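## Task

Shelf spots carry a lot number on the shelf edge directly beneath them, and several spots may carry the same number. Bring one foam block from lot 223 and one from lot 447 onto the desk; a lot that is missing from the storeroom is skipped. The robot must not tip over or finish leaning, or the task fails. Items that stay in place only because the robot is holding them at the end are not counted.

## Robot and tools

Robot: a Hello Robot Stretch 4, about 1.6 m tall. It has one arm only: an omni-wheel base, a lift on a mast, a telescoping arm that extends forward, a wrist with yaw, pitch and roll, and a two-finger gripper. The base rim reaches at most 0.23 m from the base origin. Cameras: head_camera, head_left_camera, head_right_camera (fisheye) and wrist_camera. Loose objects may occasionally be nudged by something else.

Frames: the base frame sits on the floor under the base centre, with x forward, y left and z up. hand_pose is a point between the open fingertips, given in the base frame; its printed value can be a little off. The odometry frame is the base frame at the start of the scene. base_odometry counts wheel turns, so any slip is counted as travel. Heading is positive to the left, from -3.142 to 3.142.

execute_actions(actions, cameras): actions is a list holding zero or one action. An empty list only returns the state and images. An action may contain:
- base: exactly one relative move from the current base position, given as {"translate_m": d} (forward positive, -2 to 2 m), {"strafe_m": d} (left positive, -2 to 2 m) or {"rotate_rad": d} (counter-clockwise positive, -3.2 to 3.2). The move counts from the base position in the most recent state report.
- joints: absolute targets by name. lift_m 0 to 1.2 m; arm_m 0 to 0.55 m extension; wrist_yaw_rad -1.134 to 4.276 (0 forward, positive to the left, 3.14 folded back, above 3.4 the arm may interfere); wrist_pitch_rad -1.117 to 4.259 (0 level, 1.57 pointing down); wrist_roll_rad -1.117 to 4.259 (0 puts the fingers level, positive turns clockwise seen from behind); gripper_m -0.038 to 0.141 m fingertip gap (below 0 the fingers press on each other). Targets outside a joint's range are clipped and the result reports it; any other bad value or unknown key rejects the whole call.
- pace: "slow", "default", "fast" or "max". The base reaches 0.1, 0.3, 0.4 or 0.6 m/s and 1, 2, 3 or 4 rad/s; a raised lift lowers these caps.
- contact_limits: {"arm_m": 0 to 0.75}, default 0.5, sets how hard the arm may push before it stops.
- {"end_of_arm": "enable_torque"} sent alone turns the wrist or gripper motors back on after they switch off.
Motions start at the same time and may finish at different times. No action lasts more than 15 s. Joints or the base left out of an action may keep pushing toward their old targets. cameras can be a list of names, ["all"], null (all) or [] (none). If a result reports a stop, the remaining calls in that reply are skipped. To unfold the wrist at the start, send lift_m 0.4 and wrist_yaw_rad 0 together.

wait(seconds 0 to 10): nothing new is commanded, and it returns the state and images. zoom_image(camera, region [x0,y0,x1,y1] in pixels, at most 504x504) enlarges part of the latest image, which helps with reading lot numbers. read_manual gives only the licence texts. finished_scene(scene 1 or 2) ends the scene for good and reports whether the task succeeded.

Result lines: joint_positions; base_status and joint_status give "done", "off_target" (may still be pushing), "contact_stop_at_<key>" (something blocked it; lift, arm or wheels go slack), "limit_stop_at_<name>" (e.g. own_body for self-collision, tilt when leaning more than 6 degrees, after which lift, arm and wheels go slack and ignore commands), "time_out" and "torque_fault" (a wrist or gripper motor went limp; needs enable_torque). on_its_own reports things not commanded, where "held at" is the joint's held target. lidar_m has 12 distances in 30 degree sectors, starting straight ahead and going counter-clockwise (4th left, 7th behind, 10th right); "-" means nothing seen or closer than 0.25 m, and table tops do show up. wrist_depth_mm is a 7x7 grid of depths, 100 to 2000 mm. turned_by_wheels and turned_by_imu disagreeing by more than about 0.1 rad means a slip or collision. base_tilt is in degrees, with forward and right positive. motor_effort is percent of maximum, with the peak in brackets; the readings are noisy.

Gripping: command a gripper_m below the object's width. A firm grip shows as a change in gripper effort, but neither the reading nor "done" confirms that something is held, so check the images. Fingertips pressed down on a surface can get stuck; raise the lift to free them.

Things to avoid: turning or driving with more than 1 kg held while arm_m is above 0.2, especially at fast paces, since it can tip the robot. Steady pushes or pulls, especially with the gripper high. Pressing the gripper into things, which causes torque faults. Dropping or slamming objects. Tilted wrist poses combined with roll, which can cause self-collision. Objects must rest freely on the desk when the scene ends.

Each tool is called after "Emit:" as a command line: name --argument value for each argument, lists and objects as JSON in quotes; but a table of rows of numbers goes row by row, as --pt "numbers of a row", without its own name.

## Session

Emit:
execute_actions --actions '[]'

Scene clock: 0.00 s.
base_odometry: x=+0.000 y=+0.000 heading=+0.000 (m, m, rad; odometry frame)
turned_by_wheels: +0.000 (rad since the last result)
turned_by_imu: +0.000 (rad since the last result)
base_tilt: forward=-0.1 right=-0.5 (deg)
lidar_m: 0.57 0.60 0.77 1.65 1.68 0.97 0.85 0.85 1.09 2.55 0.99 0.64
base_status: not commanded
joint_positions: lift_m=+0.215 arm_m=+0.000 wrist_yaw_rad=+3.203 wrist_pitch_rad=-0.016 wrist_roll_rad=-0.004 gripper_m=+0.057
joint_status: not commanded
motor_effort: lift_m=+18 arm_m=+0 wrist_yaw_rad=-2 wrist_pitch_rad=-8 wrist_roll_rad=-1 gripper_m=-4 wheel_0=+0 wheel_1=+0 wheel_2=+0 (%)
hand_pose: x=-0.1228 y=+0.0697 z=+0.3978 quat_wxyz=(-0.030, +0.008, -0.002, +1.000) (m; base frame)
wrist_depth_mm: - 133 134 1808 1808 1921 1921 / - 110 135 1308 1756 1863 1863 / - 119 148 1756 1808 1863 1983 / 137 136 1430 1808 1863 1863 1983 / 1661 1708 1397 1756 1808 1921 1863 / 229 1255 201 1205 200 1281 1229 / 226 878 946 - 946 866 917
pictures: head_camera, head_left_camera, head_right_camera, wrist_camera
camera_calibration (this result's frames):
wrist_camera: T_world_to_cam=[[-0.021371, 0.999603, 0.0183417, -0.0893482], [0.0203403, 0.0187768, -0.999617, 0.448786], [-0.999565, -0.0209897, -0.0207335, 0.116581], [0, 0, 0, 1]] pos_world=[0.105492, 0.083333, 0.45267]
Images, in order (width x height): head_camera 420x560, head_left_camera 420x672, head_right_camera 420x672, wrist_camera 616x392.

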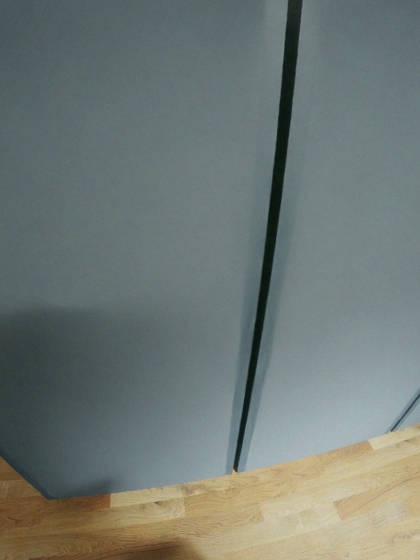

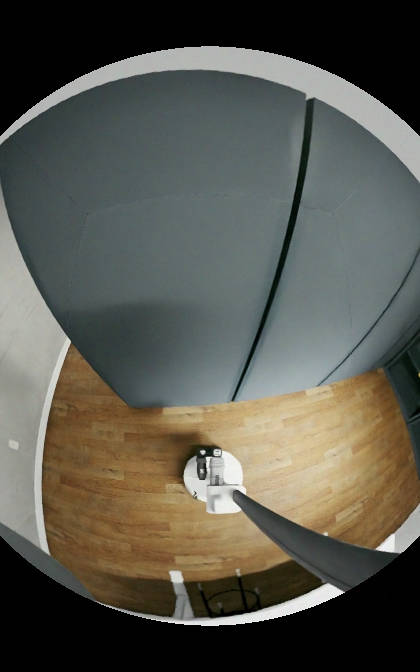

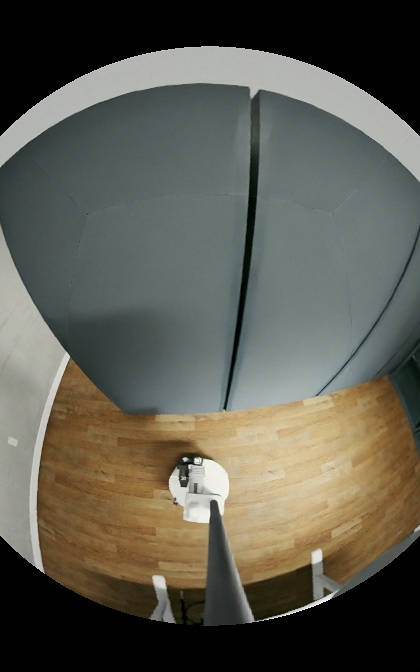

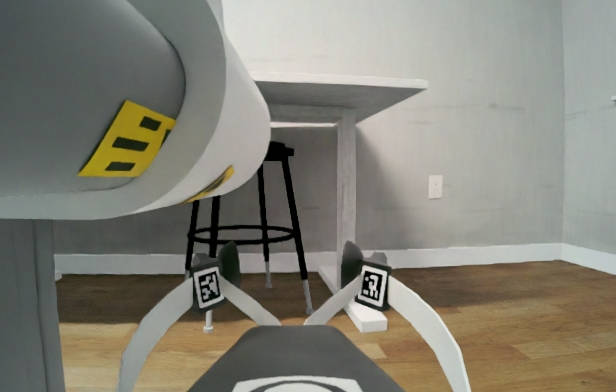

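Same layout. Look at the front shelves on the right first.

Emit:
execute_actions --actions '[{"base":{"rotate_rad":-1.3},"joints":{"lift_m":0.55,"wrist_yaw_rad":1.6},"pace":"fast"}]' --cameras '[]'

Emit:
execute_actions --actions '[{"joints":{"wrist_yaw_rad":0,"gripper_m":0.12}}]'

Scene clock: 2.17 s.
base_odometry: x=+0.000 y=+0.000 heading=-1.300 (m, m, rad; odometry frame)
turned_by_wheels: -1.300 (rad since the last result)
turned_by_imu: -1.287 (rad since the last result)
base_tilt: forward=+0.0 right=-0.5 (deg)
lidar_m: 1.59 0.74 0.59 0.57 0.65 1.69 1.69 1.82 0.87 0.85 0.93 2.56
base_status: done
joint_positions: lift_m=+0.550 arm_m=+0.000 wrist_yaw_rad=+1.600 wrist_pitch_rad=-0.016 wrist_roll_rad=-0.004 gripper_m=+0.057
joint_status: all done
motor_effort: lift_m=+25(26) arm_m=+0(0) wrist_yaw_rad=-2(9) wrist_pitch_rad=-7(6) wrist_roll_rad=+1(0) gripper_m=-4(1) wheel_0=+2(9) wheel_1=+2(11) wheel_2=+1(7) (%)
hand_pose: x=+0.2494 y=+0.2909 z=+0.7323 quat_wxyz=(+0.697, +0.004, -0.007, +0.717) (m; base frame)
wrist_depth_mm: 559 544 525 517 504 488 477 / 564 549 535 521 508 492 484 / 569 554 535 525 508 496 484 / 574 559 539 530 517 500 488 / 580 559 539 530 512 504 492 / 591 564 201 530 200 508 496 / 591 569 554 - 521 508 500
pictures: none
No camera images: the call's "cameras" was empty. Leave "cameras" out to get every camera's image.

Scene clock: 3.70 s.
base_odometry: x=+0.000 y=+0.000 heading=-1.300 (m, m, rad; odometry frame)
turned_by_wheels: +0.000 (rad since the last result)
turned_by_imu: +0.001 (rad since the last result)
base_tilt: forward=+0.0 right=-0.5 (deg)
lidar_m: 1.57 0.74 0.58 0.57 0.67 1.72 1.68 1.83 0.85 0.85 0.90 2.60
base_status: not commanded
joint_positions: lift_m=+0.550 arm_m=+0.000 wrist_yaw_rad=+0.001 wrist_pitch_rad=-0.016 wrist_roll_rad=-0.004 gripper_m=+0.120
joint_status: all done
motor_effort: lift_m=+25(24) arm_m=+0(0) wrist_yaw_rad=-2(8) wrist_pitch_rad=-6(5) wrist_roll_rad=-1(1) gripper_m=-3(2) wheel_0=+2(2) wheel_1=+2(2) wheel_2=+0(1) (%)
hand_pose: x=+0.4589 y=-0.0873 z=+0.7323 quat_wxyz=(+1.000, -0.002, -0.008, +0.000) (m; base frame)
wrist_depth_mm: 842 1182 - - - - - / 842 1182 - - - - - / 854 1205 - - - - - / 854 1205 - - - - - / 854 1078 - - - - - / 854 1060 1756 - 1863 - - / 842 1182 1576 - 1661 1537 1537
pictures: head_camera, head_left_camera, head_right_camera, wrist_camera
camera_calibration (this result's frames):
wrist_camera: T_world_to_cam=[[-0.0390822, -0.999068, 0.0183458, -0.0924683], [-0.0215079, -0.0175145, -0.999615, 0.790321], [0.999005, -0.0394617, -0.0208033, -0.217059], [0, 0, 0, 1]] pos_world=[0.230227, -0.0871055, 0.787198]
Images, in order (width x height): head_camera 420x560, head_left_camera 420x672, head_right_camera 420x672, wrist_camera 616x392.

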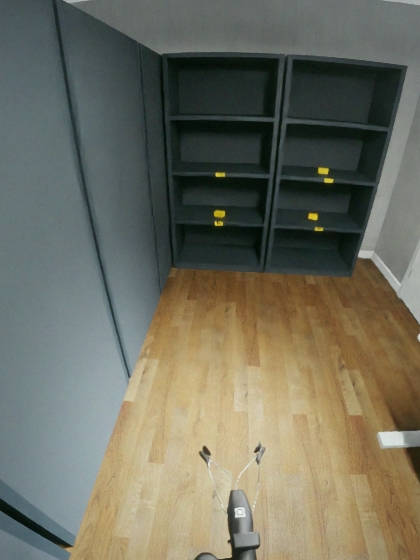

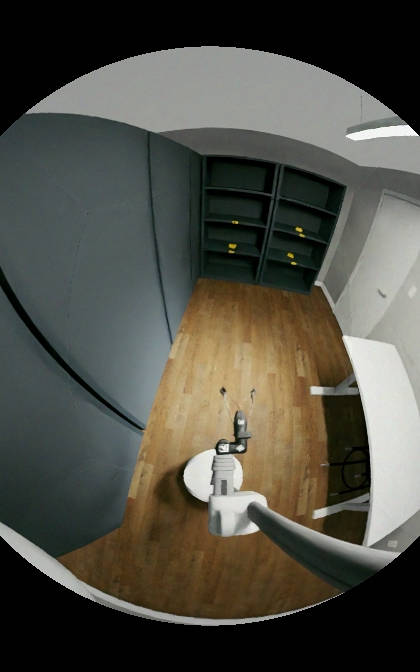

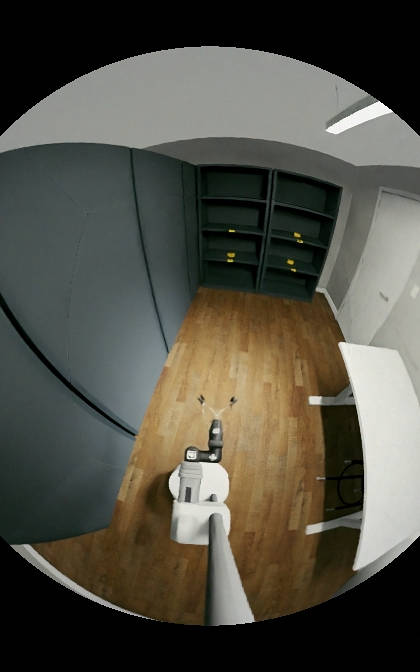

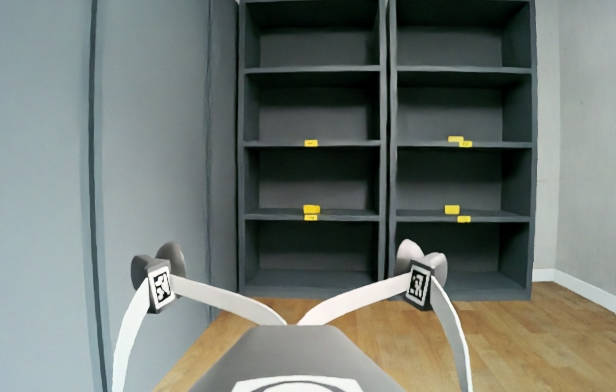

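Emit:
execute_actions --actions '[{"base":{"rotate_rad":-0.14}}]' --cameras '[]'

Emit:
execute_actions --actions '[{"base":{"translate_m":1.3},"pace":"fast"}]'

Emit:
zoom_image --camera "wrist_camera" --region '[100,0,604,392]'

Scene clock: 4.90 s.
base_odometry: x=+0.000 y=+0.000 heading=-1.439 (m, m, rad; odometry frame)
turned_by_wheels: -0.140 (rad since the last result)
turned_by_imu: -0.138 (rad since the last result)
base_tilt: forward=-0.1 right=-0.5 (deg)
lidar_m: 2.33 0.86 0.61 0.58 0.63 0.88 1.67 1.68 0.87 0.84 0.87 1.21
base_status: done
joint_positions: lift_m=+0.550 arm_m=+0.000 wrist_yaw_rad=+0.000 wrist_pitch_rad=-0.016 wrist_roll_rad=-0.004 gripper_m=+0.120
joint_status: not commanded
motor_effort: lift_m=+24(25) arm_m=+0(0) wrist_yaw_rad=-4(3) wrist_pitch_rad=-8(6) wrist_roll_rad=-1(1) gripper_m=+2(2) wheel_0=+3(6) wheel_1=+2(7) wheel_2=+1(6) (%)
hand_pose: x=+0.4589 y=-0.0874 z=+0.7323 quat_wxyz=(+1.000, -0.002, -0.008, +0.000) (m; base frame)
wrist_depth_mm: 1060 1661 - - - - - / 1078 1661 - - - - - / 1078 1661 - - - - - / 1098 1661 - - - - - / 1098 1430 - - - - - / 1098 1430 1921 - 1921 - 1983 / 1078 1397 1618 - 1661 1499 1576
pictures: none
No camera images: the call's "cameras" was empty. Leave "cameras" out to get every camera's image.

Scene clock: 9.50 s.
base_odometry: x=+0.171 y=-1.289 heading=-1.439 (m, m, rad; odometry frame)
turned_by_wheels: +0.000 (rad since the last result)
turned_by_imu: +0.007 (rad since the last result)
base_tilt: forward=+0.0 right=-0.5 (deg)
lidar_m: 1.24 0.82 0.62 0.56 0.62 0.85 3.02 1.25 0.87 1.21 1.70 1.30
base_status: done
joint_positions: lift_m=+0.550 arm_m=+0.000 wrist_yaw_rad=+0.000 wrist_pitch_rad=-0.016 wrist_roll_rad=-0.004 gripper_m=+0.120
joint_status: not commanded
motor_effort: lift_m=+24(24) arm_m=+0(0) wrist_yaw_rad=-2(2) wrist_pitch_rad=-5(5) wrist_roll_rad=-2(1) gripper_m=-2(0) wheel_0=+2(9) wheel_1=+2(8) wheel_2=+1(13) (%)
hand_pose: x=+0.4589 y=-0.0874 z=+0.7324 quat_wxyz=(+1.000, -0.002, -0.008, +0.000) (m; base frame)
wrist_depth_mm: 1008 1464 1499 1499 1138 1499 1499 / 991 1336 1464 1499 1078 1499 1499 / 1025 1366 1499 1499 1160 1537 1397 / 1025 1464 1499 1537 1160 1537 1537 / 1042 1182 1182 1229 1078 1430 1397 / 1042 1255 1537 1537 1098 1576 1576 / 1042 1281 1464 - 1366 1366 1430
pictures: head_camera, head_left_camera, head_right_camera, wrist_camera
camera_calibration (this result's frames):
wrist_camera: T_world_to_cam=[[-0.0395269, -0.99905, 0.0183458, -0.092393], [-0.0215157, -0.017505, -0.999615, 0.790347], [0.998987, -0.0399064, -0.0208033, -0.217055], [0, 0, 0, 1]] pos_world=[0.230188, -0.0871321, 0.787222]
Images, in order (width x height): head_camera 420x560, head_left_camera 420x672, head_right_camera 420x672, wrist_camera 616x392.

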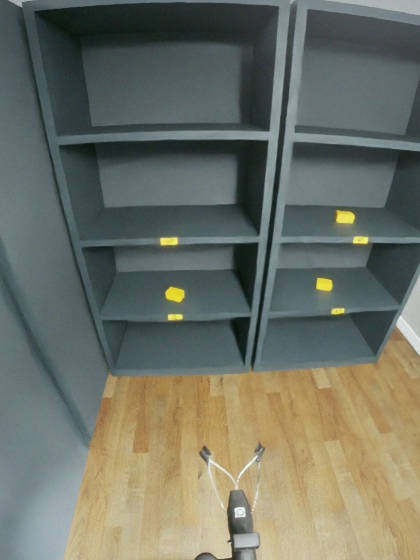

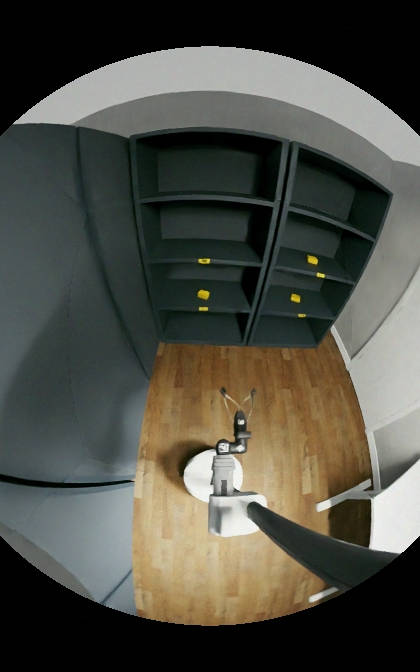

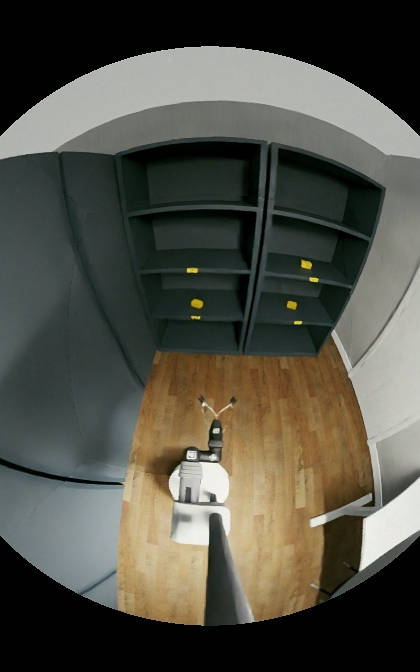

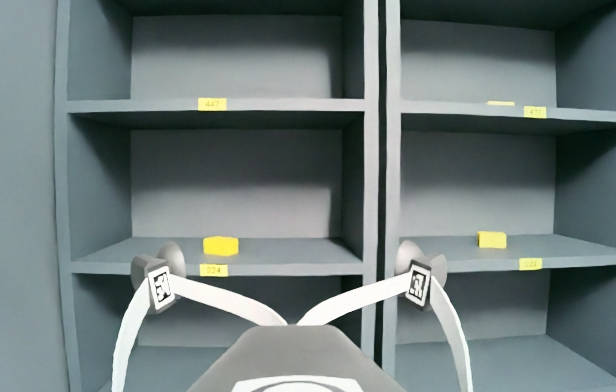

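Region (100, 0, 604, 392) of wrist_camera's 616x392 image, scaled by 1.000.

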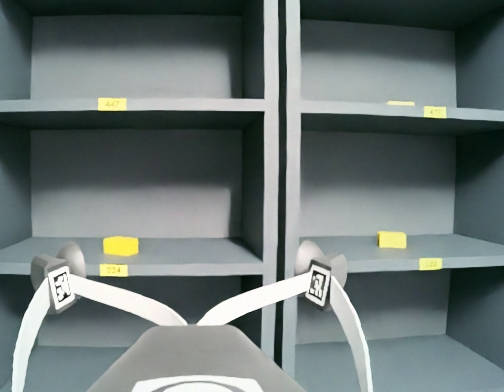

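Emit:
zoom_image --camera "wrist_camera" --region '[460,80,580,290]'

Emit:
zoom_image --camera "wrist_camera" --region '[170,80,290,290]'

Region (460, 80, 580, 290) of wrist_camera's 616x392 image, scaled by 2.400; it fills the left 288 columns of this view, and the rest is white.

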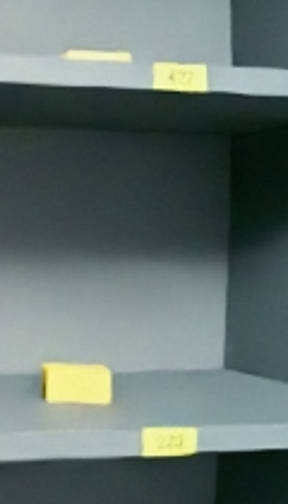

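Region (170, 80, 290, 290) of wrist_camera's 616x392 image, scaled by 2.400; it fills the left 288 columns of this view, and the rest is white.

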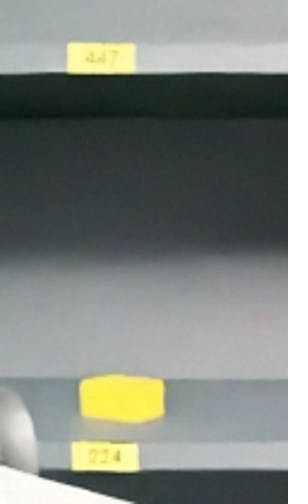

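Emit:
execute_actions --actions '[{"base":{"translate_m":0.3},"joints":{"lift_m":0.5}}]' --cameras '[]'

Emit:
execute_actions --actions '[{"base":{"strafe_m":-0.55}}]'

Scene clock: 12.53 s.
base_odometry: x=+0.211 y=-1.586 heading=-1.438 (m, m, rad; odometry frame)
turned_by_wheels: +0.000 (rad since the last result)
turned_by_imu: +0.003 (rad since the last result)
base_tilt: forward=+0.0 right=-0.5 (deg)
lidar_m: 0.94 0.82 0.61 0.56 0.61 0.86 3.35 1.27 1.05 1.61 1.39 1.00
base_status: done
joint_positions: lift_m=+0.500 arm_m=+0.000 wrist_yaw_rad=+0.000 wrist_pitch_rad=-0.016 wrist_roll_rad=-0.004 gripper_m=+0.120
joint_status: all done
motor_effort: lift_m=+15(21) arm_m=+0(0) wrist_yaw_rad=+0(1) wrist_pitch_rad=-4(6) wrist_roll_rad=-1(0) gripper_m=-1(1) wheel_0=+1(7) wheel_1=+2(6) wheel_2=+2(8) (%)
hand_pose: x=+0.4589 y=-0.0874 z=+0.6831 quat_wxyz=(+1.000, -0.002, -0.008, +0.000) (m; base frame)
wrist_depth_mm: 891 1138 1160 1205 750 1205 1229 / 854 904 931 946 759 917 866 / 960 1182 1205 1205 798 1205 1229 / 960 1182 1229 1229 788 1255 1255 / 854 960 891 991 778 976 960 / 891 1182 1205 768 778 1255 1255 / 931 1205 1229 - 788 1281 1308
pictures: none
No camera images: the call's "cameras" was empty. Leave "cameras" out to get every camera's image.

Scene clock: 15.70 s.
base_odometry: x=-0.335 y=-1.659 heading=-1.438 (m, m, rad; odometry frame)
turned_by_wheels: +0.000 (rad since the last result)
turned_by_imu: +0.000 (rad since the last result)
base_tilt: forward=+0.0 right=-0.4 (deg)
lidar_m: 0.94 0.97 1.17 1.12 1.18 1.66 1.35 0.68 0.87 1.06 1.10 0.97
base_status: done
joint_positions: lift_m=+0.500 arm_m=+0.000 wrist_yaw_rad=+0.000 wrist_pitch_rad=-0.016 wrist_roll_rad=-0.004 gripper_m=+0.120
joint_status: not commanded
motor_effort: lift_m=+15(15) arm_m=-1(0) wrist_yaw_rad=-2(2) wrist_pitch_rad=-6(5) wrist_roll_rad=-1(1) gripper_m=-1(2) wheel_0=+1(9) wheel_1=-1(11) wheel_2=+0(1) (%)
hand_pose: x=+0.4589 y=-0.0874 z=+0.6831 quat_wxyz=(+1.000, -0.002, -0.008, +0.000) (m; base frame)
wrist_depth_mm: 1138 715 1060 1182 1182 1098 809 / 878 741 931 960 917 904 778 / 1138 750 1205 1205 1205 1160 842 / 1160 750 1205 1205 1205 1160 854 / 946 741 976 976 946 960 809 / 1182 759 820 768 1205 991 831 / 1182 759 946 - 1255 1042 854
pictures: head_camera, head_left_camera, head_right_camera, wrist_camera
camera_calibration (this result's frames):
wrist_camera: T_world_to_cam=[[-0.0395285, -0.99905, 0.0183458, -0.0914897], [-0.0215157, -0.0175049, -0.999615, 0.741148], [0.998987, -0.039908, -0.0208033, -0.218079], [0, 0, 0, 1]] pos_world=[0.230188, -0.0871322, 0.738005]
Images, in order (width x height): head_camera 420x560, head_left_camera 420x672, head_right_camera 420x672, wrist_camera 616x392.

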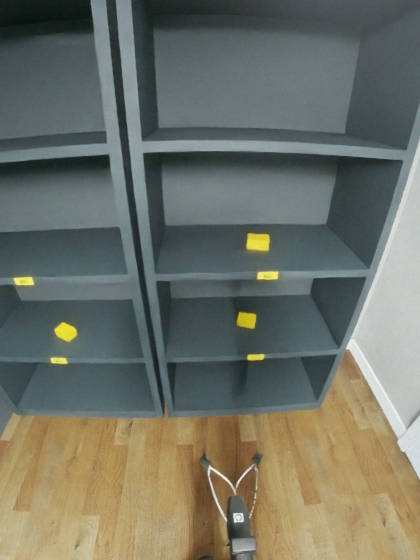

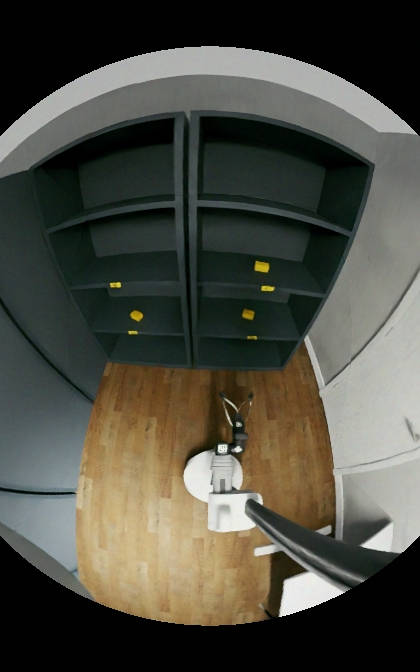

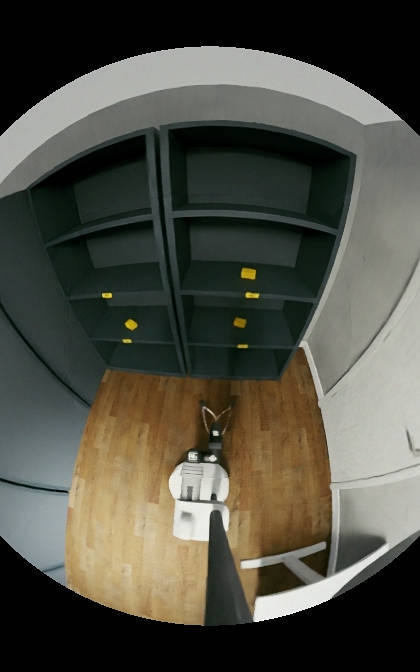

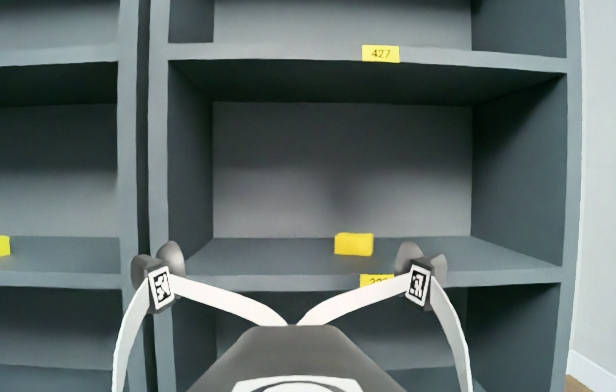

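Emit:
execute_actions --actions '[{"base":{"strafe_m":-0.13},"joints":{"lift_m":0.44,"gripper_m":0.141}}]' --cameras '["wrist_camera"]'

Emit:
execute_actions --actions '[{"base":{"translate_m":0.3}}]' --cameras '["wrist_camera","head_camera"]'

Scene clock: 17.63 s.
base_odometry: x=-0.463 y=-1.676 heading=-1.438 (m, m, rad; odometry frame)
turned_by_wheels: +0.000 (rad since the last result)
turned_by_imu: +0.000 (rad since the last result)
base_tilt: forward=-0.1 right=-0.5 (deg)
lidar_m: 0.94 0.99 1.28 1.26 1.34 1.83 0.69 0.63 0.88 0.92 0.99 1.00
base_status: done
joint_positions: lift_m=+0.440 arm_m=+0.000 wrist_yaw_rad=+0.000 wrist_pitch_rad=-0.016 wrist_roll_rad=-0.004 gripper_m=+0.141
joint_status: all done
motor_effort: lift_m=+14(10) arm_m=+0(0) wrist_yaw_rad=-1(0) wrist_pitch_rad=-4(6) wrist_roll_rad=+0(1) gripper_m=+1(1) wheel_0=+0(9) wheel_1=+0(9) wheel_2=+1(1) (%)
hand_pose: x=+0.4589 y=-0.0874 z=+0.6232 quat_wxyz=(+1.000, -0.002, -0.008, +0.000) (m; base frame)
wrist_depth_mm: 741 715 750 768 798 759 1229 / 750 854 1182 1182 1205 891 1229 / 750 866 1182 1205 1205 891 1255 / 1160 878 1182 1205 1229 891 1255 / 759 741 976 976 820 778 1205 / 1182 750 1229 1229 1229 831 1229 / 1098 854 1205 - 1229 931 1229
pictures: wrist_camera
camera_calibration (this result's frames):
wrist_camera: T_world_to_cam=[[-0.0395282, -0.99905, 0.0183458, -0.0903896], [-0.0215156, -0.0175049, -0.999615, 0.681202], [0.998987, -0.0399077, -0.0208033, -0.219327], [0, 0, 0, 1]] pos_world=[0.230188, -0.0871322, 0.678036]
Images, in order (width x height): wrist_camera 616x392.

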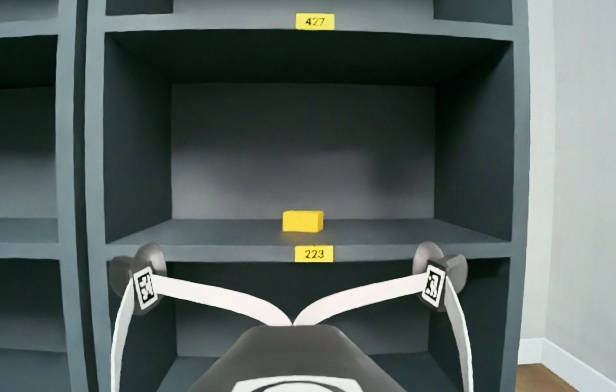

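Scene clock: 20.10 s.
base_odometry: x=-0.424 y=-1.973 heading=-1.438 (m, m, rad; odometry frame)
turned_by_wheels: +0.001 (rad since the last result)
turned_by_imu: +0.002 (rad since the last result)
base_tilt: forward=+0.0 right=-0.4 (deg)
lidar_m: 0.63 0.70 0.96 1.25 1.32 1.82 0.90 0.95 0.94 0.94 0.97 0.68
base_status: done
joint_positions: lift_m=+0.440 arm_m=+0.000 wrist_yaw_rad=+0.000 wrist_pitch_rad=-0.016 wrist_roll_rad=-0.004 gripper_m=+0.141
joint_status: not commanded
motor_effort: lift_m=+15(14) arm_m=+0(0) wrist_yaw_rad=+0(3) wrist_pitch_rad=-5(5) wrist_roll_rad=-1(1) gripper_m=+0(0) wheel_0=+3(7) wheel_1=+2(7) wheel_2=+2(9) (%)
hand_pose: x=+0.4589 y=-0.0874 z=+0.6232 quat_wxyz=(+1.000, -0.002, -0.008, +0.000) (m; base frame)
wrist_depth_mm: 544 707 750 750 741 723 634 / 554 866 891 891 917 917 640 / 569 854 891 891 917 904 647 / 569 866 891 904 931 917 654 / 530 668 691 634 691 683 603 / 455 445 477 455 459 469 591 / 554 842 904 - 931 878 634
pictures: head_camera, wrist_camera
camera_calibration (this result's frames):
wrist_camera: T_world_to_cam=[[-0.0395284, -0.99905, 0.0183456, -0.0903892], [-0.0215157, -0.0175047, -0.999615, 0.68119], [0.998987, -0.0399079, -0.0208033, -0.219327], [0, 0, 0, 1]] pos_world=[0.230188, -0.0871322, 0.678023]
Images, in order (width x height): head_camera 420x560, wrist_camera 616x392.

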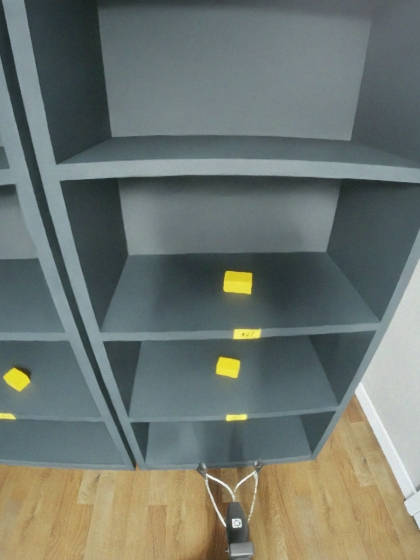

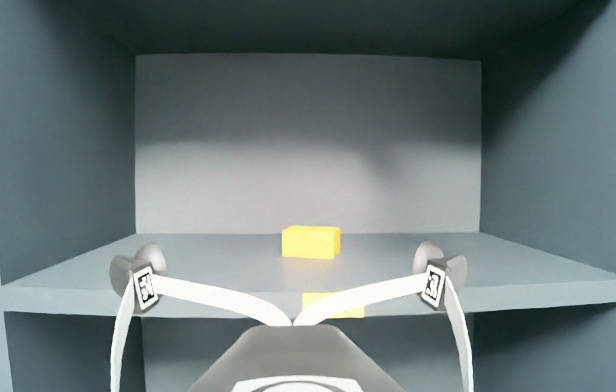

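Emit:
execute_actions --actions '[{"base":{"strafe_m":-0.025},"joints":{"lift_m":0.41,"arm_m":0.3}}]' --cameras '["wrist_camera"]'

Scene clock: 22.43 s.
base_odometry: x=-0.448 y=-1.976 heading=-1.438 (m, m, rad; odometry frame)
turned_by_wheels: +0.000 (rad since the last result)
turned_by_imu: +0.001 (rad since the last result)
base_tilt: forward=+0.0 right=-0.5 (deg)
lidar_m: 0.63 0.66 0.99 1.28 1.35 1.87 0.90 0.94 0.94 0.91 0.96 0.67
base_status: done
joint_positions: lift_m=+0.410 arm_m=+0.299 wrist_yaw_rad=+0.000 wrist_pitch_rad=-0.016 wrist_roll_rad=-0.004 gripper_m=+0.141
joint_status: all done
motor_effort: lift_m=+14(15) arm_m=+8(7) wrist_yaw_rad=-1(0) wrist_pitch_rad=-6(5) wrist_roll_rad=-1(1) gripper_m=-1(2) wheel_0=+1(10) wheel_1=+1(7) wheel_2=+1(3) (%)
hand_pose: x=+0.7579 y=-0.0874 z=+0.5932 quat_wxyz=(+1.000, -0.002, -0.008, +0.000) (m; base frame)
wrist_depth_mm: 569 574 580 591 597 597 597 / 574 580 591 591 597 609 603 / 580 585 597 603 609 615 609 / 585 591 591 609 615 621 615 / 504 512 530 345 530 525 512 / 290 257 262 263 262 278 294 / 216 208 224 - 226 211 -
pictures: wrist_camera
camera_calibration (this result's frames):
wrist_camera: T_world_to_cam=[[-0.0394831, -0.999052, 0.018342, -0.0780394], [-0.0214217, -0.0175058, -0.999617, 0.657598], [0.998991, -0.0398609, -0.0207102, -0.518696], [0, 0, 0, 1]] pos_world=[0.529178, -0.0871294, 0.648035]
Images, in order (width x height): wrist_camera 616x392.

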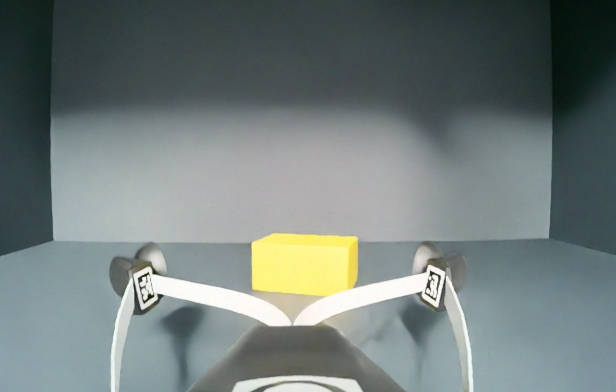

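Emit:
execute_actions --actions '[{"joints":{"lift_m":0.402,"arm_m":0.385}}]' --cameras '["wrist_camera"]'

Emit:
execute_actions --actions '[{"joints":{"gripper_m":0.03}}]' --cameras '["wrist_camera"]'

Emit:
execute_actions --actions '[{"joints":{"lift_m":0.44}}]' --cameras '["wrist_camera"]'

Scene clock: 23.93 s.
base_odometry: x=-0.449 y=-1.976 heading=-1.439 (m, m, rad; odometry frame)
turned_by_wheels: -0.001 (rad since the last result)
turned_by_imu: +0.005 (rad since the last result)
base_tilt: forward=-0.1 right=-0.5 (deg)
lidar_m: 0.63 0.69 0.98 1.28 1.35 1.88 0.89 0.93 0.95 0.93 0.99 0.69
base_status: not commanded
joint_positions: lift_m=+0.402 arm_m=+0.382 wrist_yaw_rad=-0.017 wrist_pitch_rad=-0.012 wrist_roll_rad=-0.004 gripper_m=+0.141
joint_status: all done
on_its_own: wrist_yaw_rad is at rest, and its effort (+48) is outside its rest range (-13 to +13)
motor_effort: lift_m=+14(14) arm_m=+19(18) wrist_yaw_rad=+48(47) wrist_pitch_rad=-17(18) wrist_roll_rad=+0(3) gripper_m=-1(0) wheel_0=+3(3) wheel_1=+4(4) wheel_2=-17(16) (%)
hand_pose: x=+0.8395 y=-0.0923 z=+0.5841 quat_wxyz=(+1.000, -0.002, -0.006, -0.009) (m; base frame)
wrist_depth_mm: 492 500 504 512 521 525 535 / 492 500 508 517 525 535 535 / 496 508 512 521 530 535 544 / 504 508 521 525 530 539 549 / 455 462 477 266 484 480 469 / 264 235 239 241 239 255 270 / 198 191 206 - 208 193 -
pictures: wrist_camera
camera_calibration (this result's frames):
wrist_camera: T_world_to_cam=[[-0.0564836, -0.998229, 0.0186779, -0.0654112], [-0.0255428, -0.0172569, -0.999525, 0.653598], [0.998077, -0.0569339, -0.0245229, -0.599196], [0, 0, 0, 1]] pos_world=[0.611044, -0.0881309, 0.639815]
Images, in order (width x height): wrist_camera 616x392.

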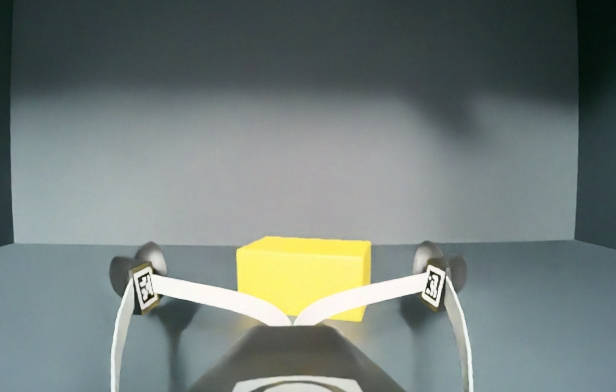

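Scene clock: 26.03 s.
base_odometry: x=-0.449 y=-1.976 heading=-1.439 (m, m, rad; odometry frame)
turned_by_wheels: +0.000 (rad since the last result)
turned_by_imu: +0.001 (rad since the last result)
base_tilt: forward=-0.1 right=-0.4 (deg)
lidar_m: 0.64 0.69 0.96 1.26 1.33 1.84 0.90 0.94 0.93 0.92 0.97 0.68
base_status: not commanded
joint_positions: lift_m=+0.402 arm_m=+0.382 wrist_yaw_rad=-0.017 wrist_pitch_rad=-0.012 wrist_roll_rad=-0.004 gripper_m=+0.030
joint_status: all done
on_its_own: wrist_yaw_rad is at rest, and its effort (+48) is outside its rest range (-13 to +13)
motor_effort: lift_m=+14(14) arm_m=+18(19) wrist_yaw_rad=+48(46) wrist_pitch_rad=-15(15) wrist_roll_rad=+0(1) gripper_m=-4(3) wheel_0=+3(3) wheel_1=+4(4) wheel_2=-17(17) (%)
hand_pose: x=+0.8395 y=-0.0923 z=+0.5841 quat_wxyz=(+1.000, -0.002, -0.006, -0.009) (m; base frame)
wrist_depth_mm: 488 496 508 517 521 525 530 / 496 500 508 517 521 530 535 / 500 508 512 521 530 539 549 / 500 508 517 525 535 544 549 / 452 466 415 271 484 477 473 / 263 271 194 254 191 276 270 / 197 184 206 - 195 191 -
pictures: wrist_camera
camera_calibration (this result's frames):
wrist_camera: T_world_to_cam=[[-0.0564835, -0.998229, 0.0186781, -0.0654113], [-0.0255426, -0.017257, -0.999525, 0.653598], [0.998077, -0.0569338, -0.0245226, -0.599197], [0, 0, 0, 1]] pos_world=[0.611045, -0.0881309, 0.639815]
Images, in order (width x height): wrist_camera 616x392.

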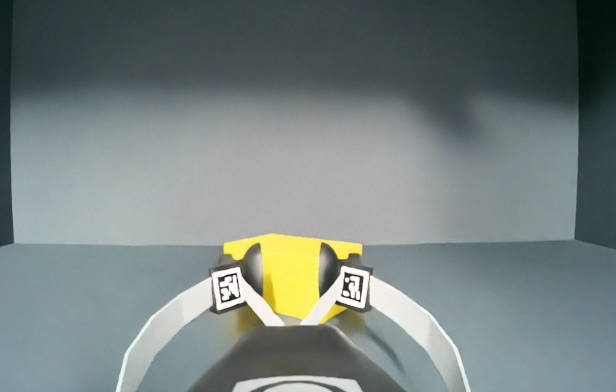

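Scene clock: 27.03 s.
base_odometry: x=-0.448 y=-1.976 heading=-1.437 (m, m, rad; odometry frame)
turned_by_wheels: +0.001 (rad since the last result)
turned_by_imu: +0.002 (rad since the last result)
base_tilt: forward=-0.1 right=-0.5 (deg)
lidar_m: 0.63 0.66 0.98 1.28 1.34 1.84 0.89 0.92 0.94 0.93 0.97 0.67
base_status: not commanded
joint_positions: lift_m=+0.440 arm_m=+0.384 wrist_yaw_rad=+0.000 wrist_pitch_rad=-0.016 wrist_roll_rad=-0.004 gripper_m=+0.030
joint_status: all done
motor_effort: lift_m=+25(29) arm_m=+8(19) wrist_yaw_rad=+0(49) wrist_pitch_rad=-6(30) wrist_roll_rad=+0(2) gripper_m=-3(4) wheel_0=+1(4) wheel_1=+3(4) wheel_2=+2(17) (%)
hand_pose: x=+0.8428 y=-0.0875 z=+0.6223 quat_wxyz=(+1.000, -0.002, -0.008, +0.000) (m; base frame)
wrist_depth_mm: 496 500 504 504 512 517 521 / 500 504 504 512 517 521 525 / 500 504 508 517 525 530 530 / 508 508 517 517 521 530 539 / 508 512 517 530 530 535 539 / 366 375 195 263 192 382 375 / 273 254 285 - 270 265 276
pictures: wrist_camera
camera_calibration (this result's frames):
wrist_camera: T_world_to_cam=[[-0.0398403, -0.99903, 0.0187472, -0.0752706], [-0.0216297, -0.0178954, -0.999606, 0.688627], [0.998972, -0.0402301, -0.0208958, -0.602859], [0, 0, 0, 1]] pos_world=[0.614135, -0.0871274, 0.677169]
Images, in order (width x height): wrist_camera 616x392.

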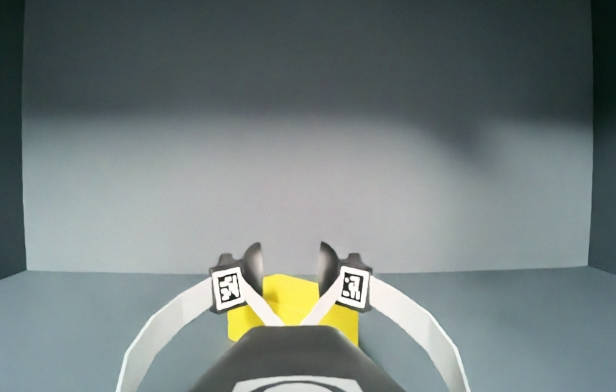

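Emit:
execute_actions --actions '[{"joints":{"gripper_m":0.141,"lift_m":0.5,"arm_m":0.36}}]' --cameras '[]'

Emit:
execute_actions --actions '[{"joints":{"wrist_pitch_rad":0.3}}]' --cameras '["wrist_camera","head_left_camera"]'

Scene clock: 29.50 s.
base_odometry: x=-0.448 y=-1.976 heading=-1.437 (m, m, rad; odometry frame)
turned_by_wheels: +0.000 (rad since the last result)
turned_by_imu: +0.001 (rad since the last result)
base_tilt: forward=+0.0 right=-0.4 (deg)
lidar_m: 0.63 0.70 0.99 1.26 1.32 1.88 0.91 0.92 0.94 0.91 0.97 0.67
base_status: not commanded
joint_positions: lift_m=+0.500 arm_m=+0.361 wrist_yaw_rad=+0.000 wrist_pitch_rad=-0.016 wrist_roll_rad=-0.004 gripper_m=+0.141
joint_status: all done
motor_effort: lift_m=+24(25) arm_m=-8(6) wrist_yaw_rad=-1(1) wrist_pitch_rad=-6(5) wrist_roll_rad=+0(1) gripper_m=+1(4) wheel_0=+1(1) wheel_1=+3(3) wheel_2=+2(2) (%)
hand_pose: x=+0.8208 y=-0.0874 z=+0.6823 quat_wxyz=(+1.000, -0.002, -0.008, +0.000) (m; base frame)
wrist_depth_mm: 512 517 525 530 530 535 544 / 517 521 530 535 539 544 549 / 521 525 530 539 544 549 549 / 525 535 539 544 549 554 559 / 530 535 539 549 554 559 564 / 517 473 477 477 477 508 535 / 392 379 410 - 413 384 394
pictures: none
No camera images: the call's "cameras" was empty. Leave "cameras" out to get every camera's image.

Scene clock: 30.23 s.
base_odometry: x=-0.448 y=-1.976 heading=-1.437 (m, m, rad; odometry frame)
turned_by_wheels: +0.000 (rad since the last result)
turned_by_imu: +0.000 (rad since the last result)
base_tilt: forward=+0.0 right=-0.5 (deg)
lidar_m: 0.64 0.66 0.97 1.28 1.35 1.88 0.91 0.93 0.94 0.93 0.97 0.69
base_status: not commanded
joint_positions: lift_m=+0.500 arm_m=+0.361 wrist_yaw_rad=+0.000 wrist_pitch_rad=+0.302 wrist_roll_rad=-0.004 gripper_m=+0.141
joint_status: all done
motor_effort: lift_m=+25(24) arm_m=-8(8) wrist_yaw_rad=-2(2) wrist_pitch_rad=-4(4) wrist_roll_rad=-1(0) gripper_m=-1(1) wheel_0=+1(1) wheel_1=+3(3) wheel_2=+2(2) (%)
hand_pose: x=+0.8078 y=-0.0874 z=+0.5920 quat_wxyz=(+0.989, -0.002, +0.150, +0.000) (m; base frame)
wrist_depth_mm: 473 473 480 484 488 488 496 / 492 500 504 504 512 517 517 / 521 525 530 535 539 549 549 / 462 473 473 480 488 496 500 / 336 340 334 309 353 355 353 / 262 247 252 253 253 264 273 / 222 219 229 - 234 224 -
pictures: head_left_camera, wrist_camera
camera_calibration (this result's frames):
wrist_camera: T_world_to_cam=[[-0.0318198, -0.99904, 0.0301202, -0.0892523], [-0.332573, -0.0178353, -0.942909, 0.875257], [0.942541, -0.0400204, -0.331686, -0.338893], [0, 0, 0, 1]] pos_world=[0.607667, -0.0871187, 0.71557]
Images, in order (width x height): head_left_camera 420x672, wrist_camera 616x392.

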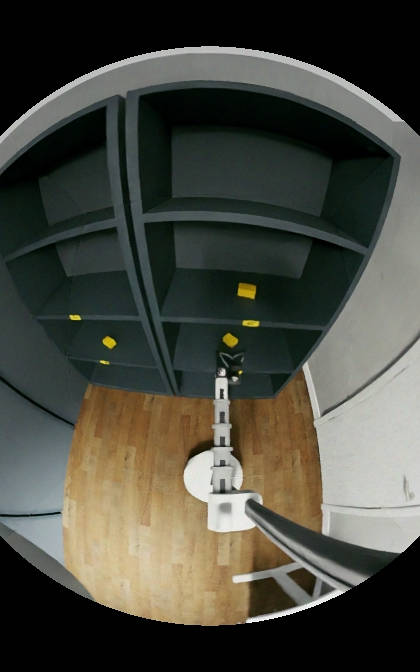

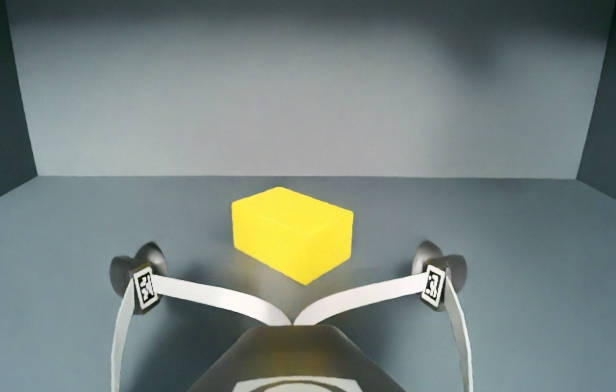

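Emit:
execute_actions --actions '[{"joints":{"arm_m":0.45,"lift_m":0.492}}]' --cameras '["wrist_camera"]'

Emit:
execute_actions --actions '[{"joints":{"gripper_m":0.02}}]' --cameras '["wrist_camera"]'

Emit:
execute_actions --actions '[{"joints":{"lift_m":0.53}}]' --cameras '["wrist_camera"]'

Scene clock: 31.77 s.
base_odometry: x=-0.448 y=-1.976 heading=-1.437 (m, m, rad; odometry frame)
turned_by_wheels: +0.000 (rad since the last result)
turned_by_imu: +0.001 (rad since the last result)
base_tilt: forward=+0.0 right=-0.5 (deg)
lidar_m: 0.61 0.68 0.99 1.28 1.35 1.88 0.91 0.91 0.95 0.93 0.96 0.66
base_status: not commanded
joint_positions: lift_m=+0.492 arm_m=+0.449 wrist_yaw_rad=+0.000 wrist_pitch_rad=+0.302 wrist_roll_rad=-0.004 gripper_m=+0.141
joint_status: all done
motor_effort: lift_m=+14(24) arm_m=+8(7) wrist_yaw_rad=-1(1) wrist_pitch_rad=-5(4) wrist_roll_rad=+0(0) gripper_m=-3(0) wheel_0=+1(1) wheel_1=+3(3) wheel_2=+2(2) (%)
hand_pose: x=+0.8948 y=-0.0874 z=+0.5848 quat_wxyz=(+0.989, -0.002, +0.151, +0.000) (m; base frame)
wrist_depth_mm: 392 394 399 404 404 410 410 / 410 413 421 421 427 427 433 / 433 436 442 445 452 455 462 / 445 449 455 459 466 469 473 / 322 324 297 245 336 338 338 / 250 236 239 204 242 252 260 / 212 209 219 - 224 213 -
pictures: wrist_camera
camera_calibration (this result's frames):
wrist_camera: T_world_to_cam=[[-0.0317133, -0.999043, 0.0301302, -0.0863397], [-0.332871, -0.0178675, -0.942803, 0.897572], [0.942439, -0.0399289, -0.331986, -0.423047], [0, 0, 0, 1]] pos_world=[0.694734, -0.0871114, 0.708389]
Images, in order (width x height): wrist_camera 616x392.

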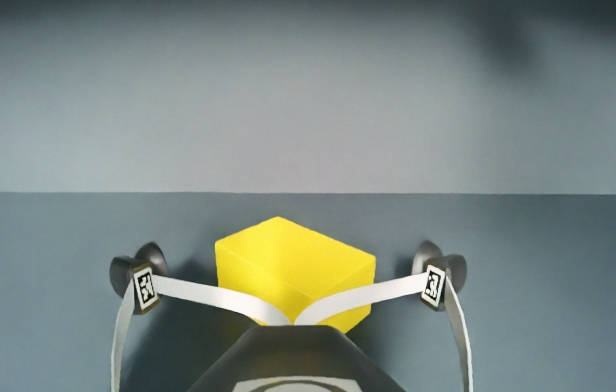

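Scene clock: 33.97 s.
base_odometry: x=-0.448 y=-1.976 heading=-1.437 (m, m, rad; odometry frame)
turned_by_wheels: +0.000 (rad since the last result)
turned_by_imu: +0.001 (rad since the last result)
base_tilt: forward=+0.0 right=-0.4 (deg)
lidar_m: 0.64 0.67 0.99 1.28 1.36 1.89 0.91 0.94 0.93 0.92 0.98 0.67
base_status: not commanded
joint_positions: lift_m=+0.492 arm_m=+0.449 wrist_yaw_rad=+0.000 wrist_pitch_rad=+0.302 wrist_roll_rad=-0.004 gripper_m=+0.020
joint_status: all done
motor_effort: lift_m=+14(14) arm_m=+8(8) wrist_yaw_rad=+0(2) wrist_pitch_rad=-5(5) wrist_roll_rad=-1(1) gripper_m=-19(23) wheel_0=+1(1) wheel_1=+3(3) wheel_2=+2(2) (%)
hand_pose: x=+0.8948 y=-0.0874 z=+0.5848 quat_wxyz=(+0.989, -0.002, +0.151, +0.000) (m; base frame)
wrist_depth_mm: 394 394 399 404 404 410 413 / 410 415 418 424 427 427 430 / 433 436 442 449 452 455 455 / 442 449 455 459 469 469 477 / 320 327 254 241 338 338 338 / 250 236 210 214 196 263 262 / 212 208 220 - 223 214 -
pictures: wrist_camera
camera_calibration (this result's frames):
wrist_camera: T_world_to_cam=[[-0.0317108, -0.999043, 0.0301329, -0.086343], [-0.332948, -0.0178676, -0.942776, 0.897601], [0.942412, -0.0399289, -0.332063, -0.422979], [0, 0, 0, 1]] pos_world=[0.694737, -0.0871114, 0.708383]
Images, in order (width x height): wrist_camera 616x392.

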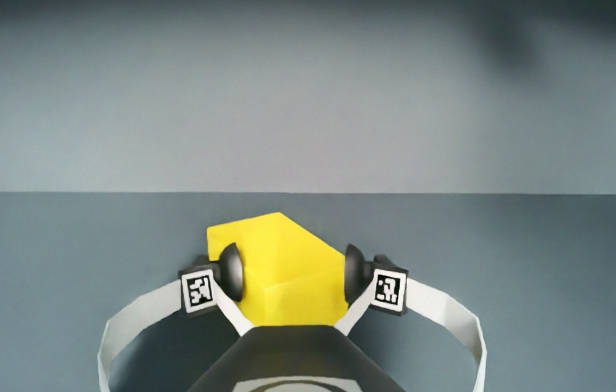

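Scene clock: 34.97 s.
base_odometry: x=-0.448 y=-1.976 heading=-1.437 (m, m, rad; odometry frame)
turned_by_wheels: +0.000 (rad since the last result)
turned_by_imu: +0.000 (rad since the last result)
base_tilt: forward=+0.0 right=-0.4 (deg)
lidar_m: 0.61 0.68 0.97 1.28 1.33 1.88 0.88 0.93 0.93 0.93 0.97 0.66
base_status: not commanded
joint_positions: lift_m=+0.530 arm_m=+0.449 wrist_yaw_rad=+0.000 wrist_pitch_rad=+0.302 wrist_roll_rad=-0.004 gripper_m=+0.020
joint_status: all done
motor_effort: lift_m=+25(28) arm_m=+8(8) wrist_yaw_rad=+0(2) wrist_pitch_rad=-6(5) wrist_roll_rad=+1(1) gripper_m=-21(21) wheel_0=+1(1) wheel_1=+3(3) wheel_2=+2(2) (%)
hand_pose: x=+0.8948 y=-0.0874 z=+0.6218 quat_wxyz=(+0.989, -0.002, +0.151, +0.000) (m; base frame)
wrist_depth_mm: 392 394 397 402 407 407 410 / 407 413 418 424 427 427 433 / 433 439 439 445 449 452 459 / 462 462 469 473 473 484 488 / 389 399 252 241 413 413 415 / 306 289 210 213 196 319 319 / 259 254 267 - 272 260 270
pictures: wrist_camera
camera_calibration (this result's frames):
wrist_camera: T_world_to_cam=[[-0.0317047, -0.999043, 0.0301391, -0.0874701], [-0.333136, -0.0178676, -0.94271, 0.932679], [0.942346, -0.0399287, -0.33225, -0.410476], [0, 0, 0, 1]] pos_world=[0.694746, -0.0871114, 0.745501]
Images, in order (width x height): wrist_camera 616x392.

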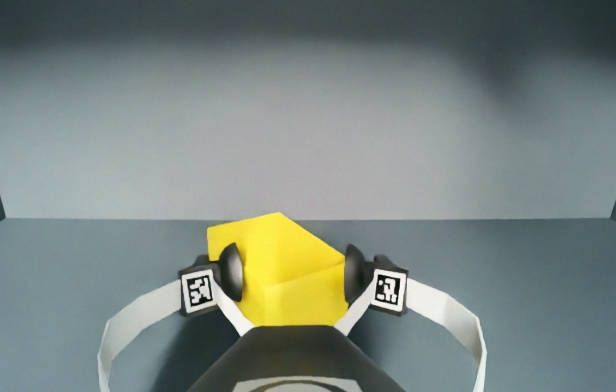

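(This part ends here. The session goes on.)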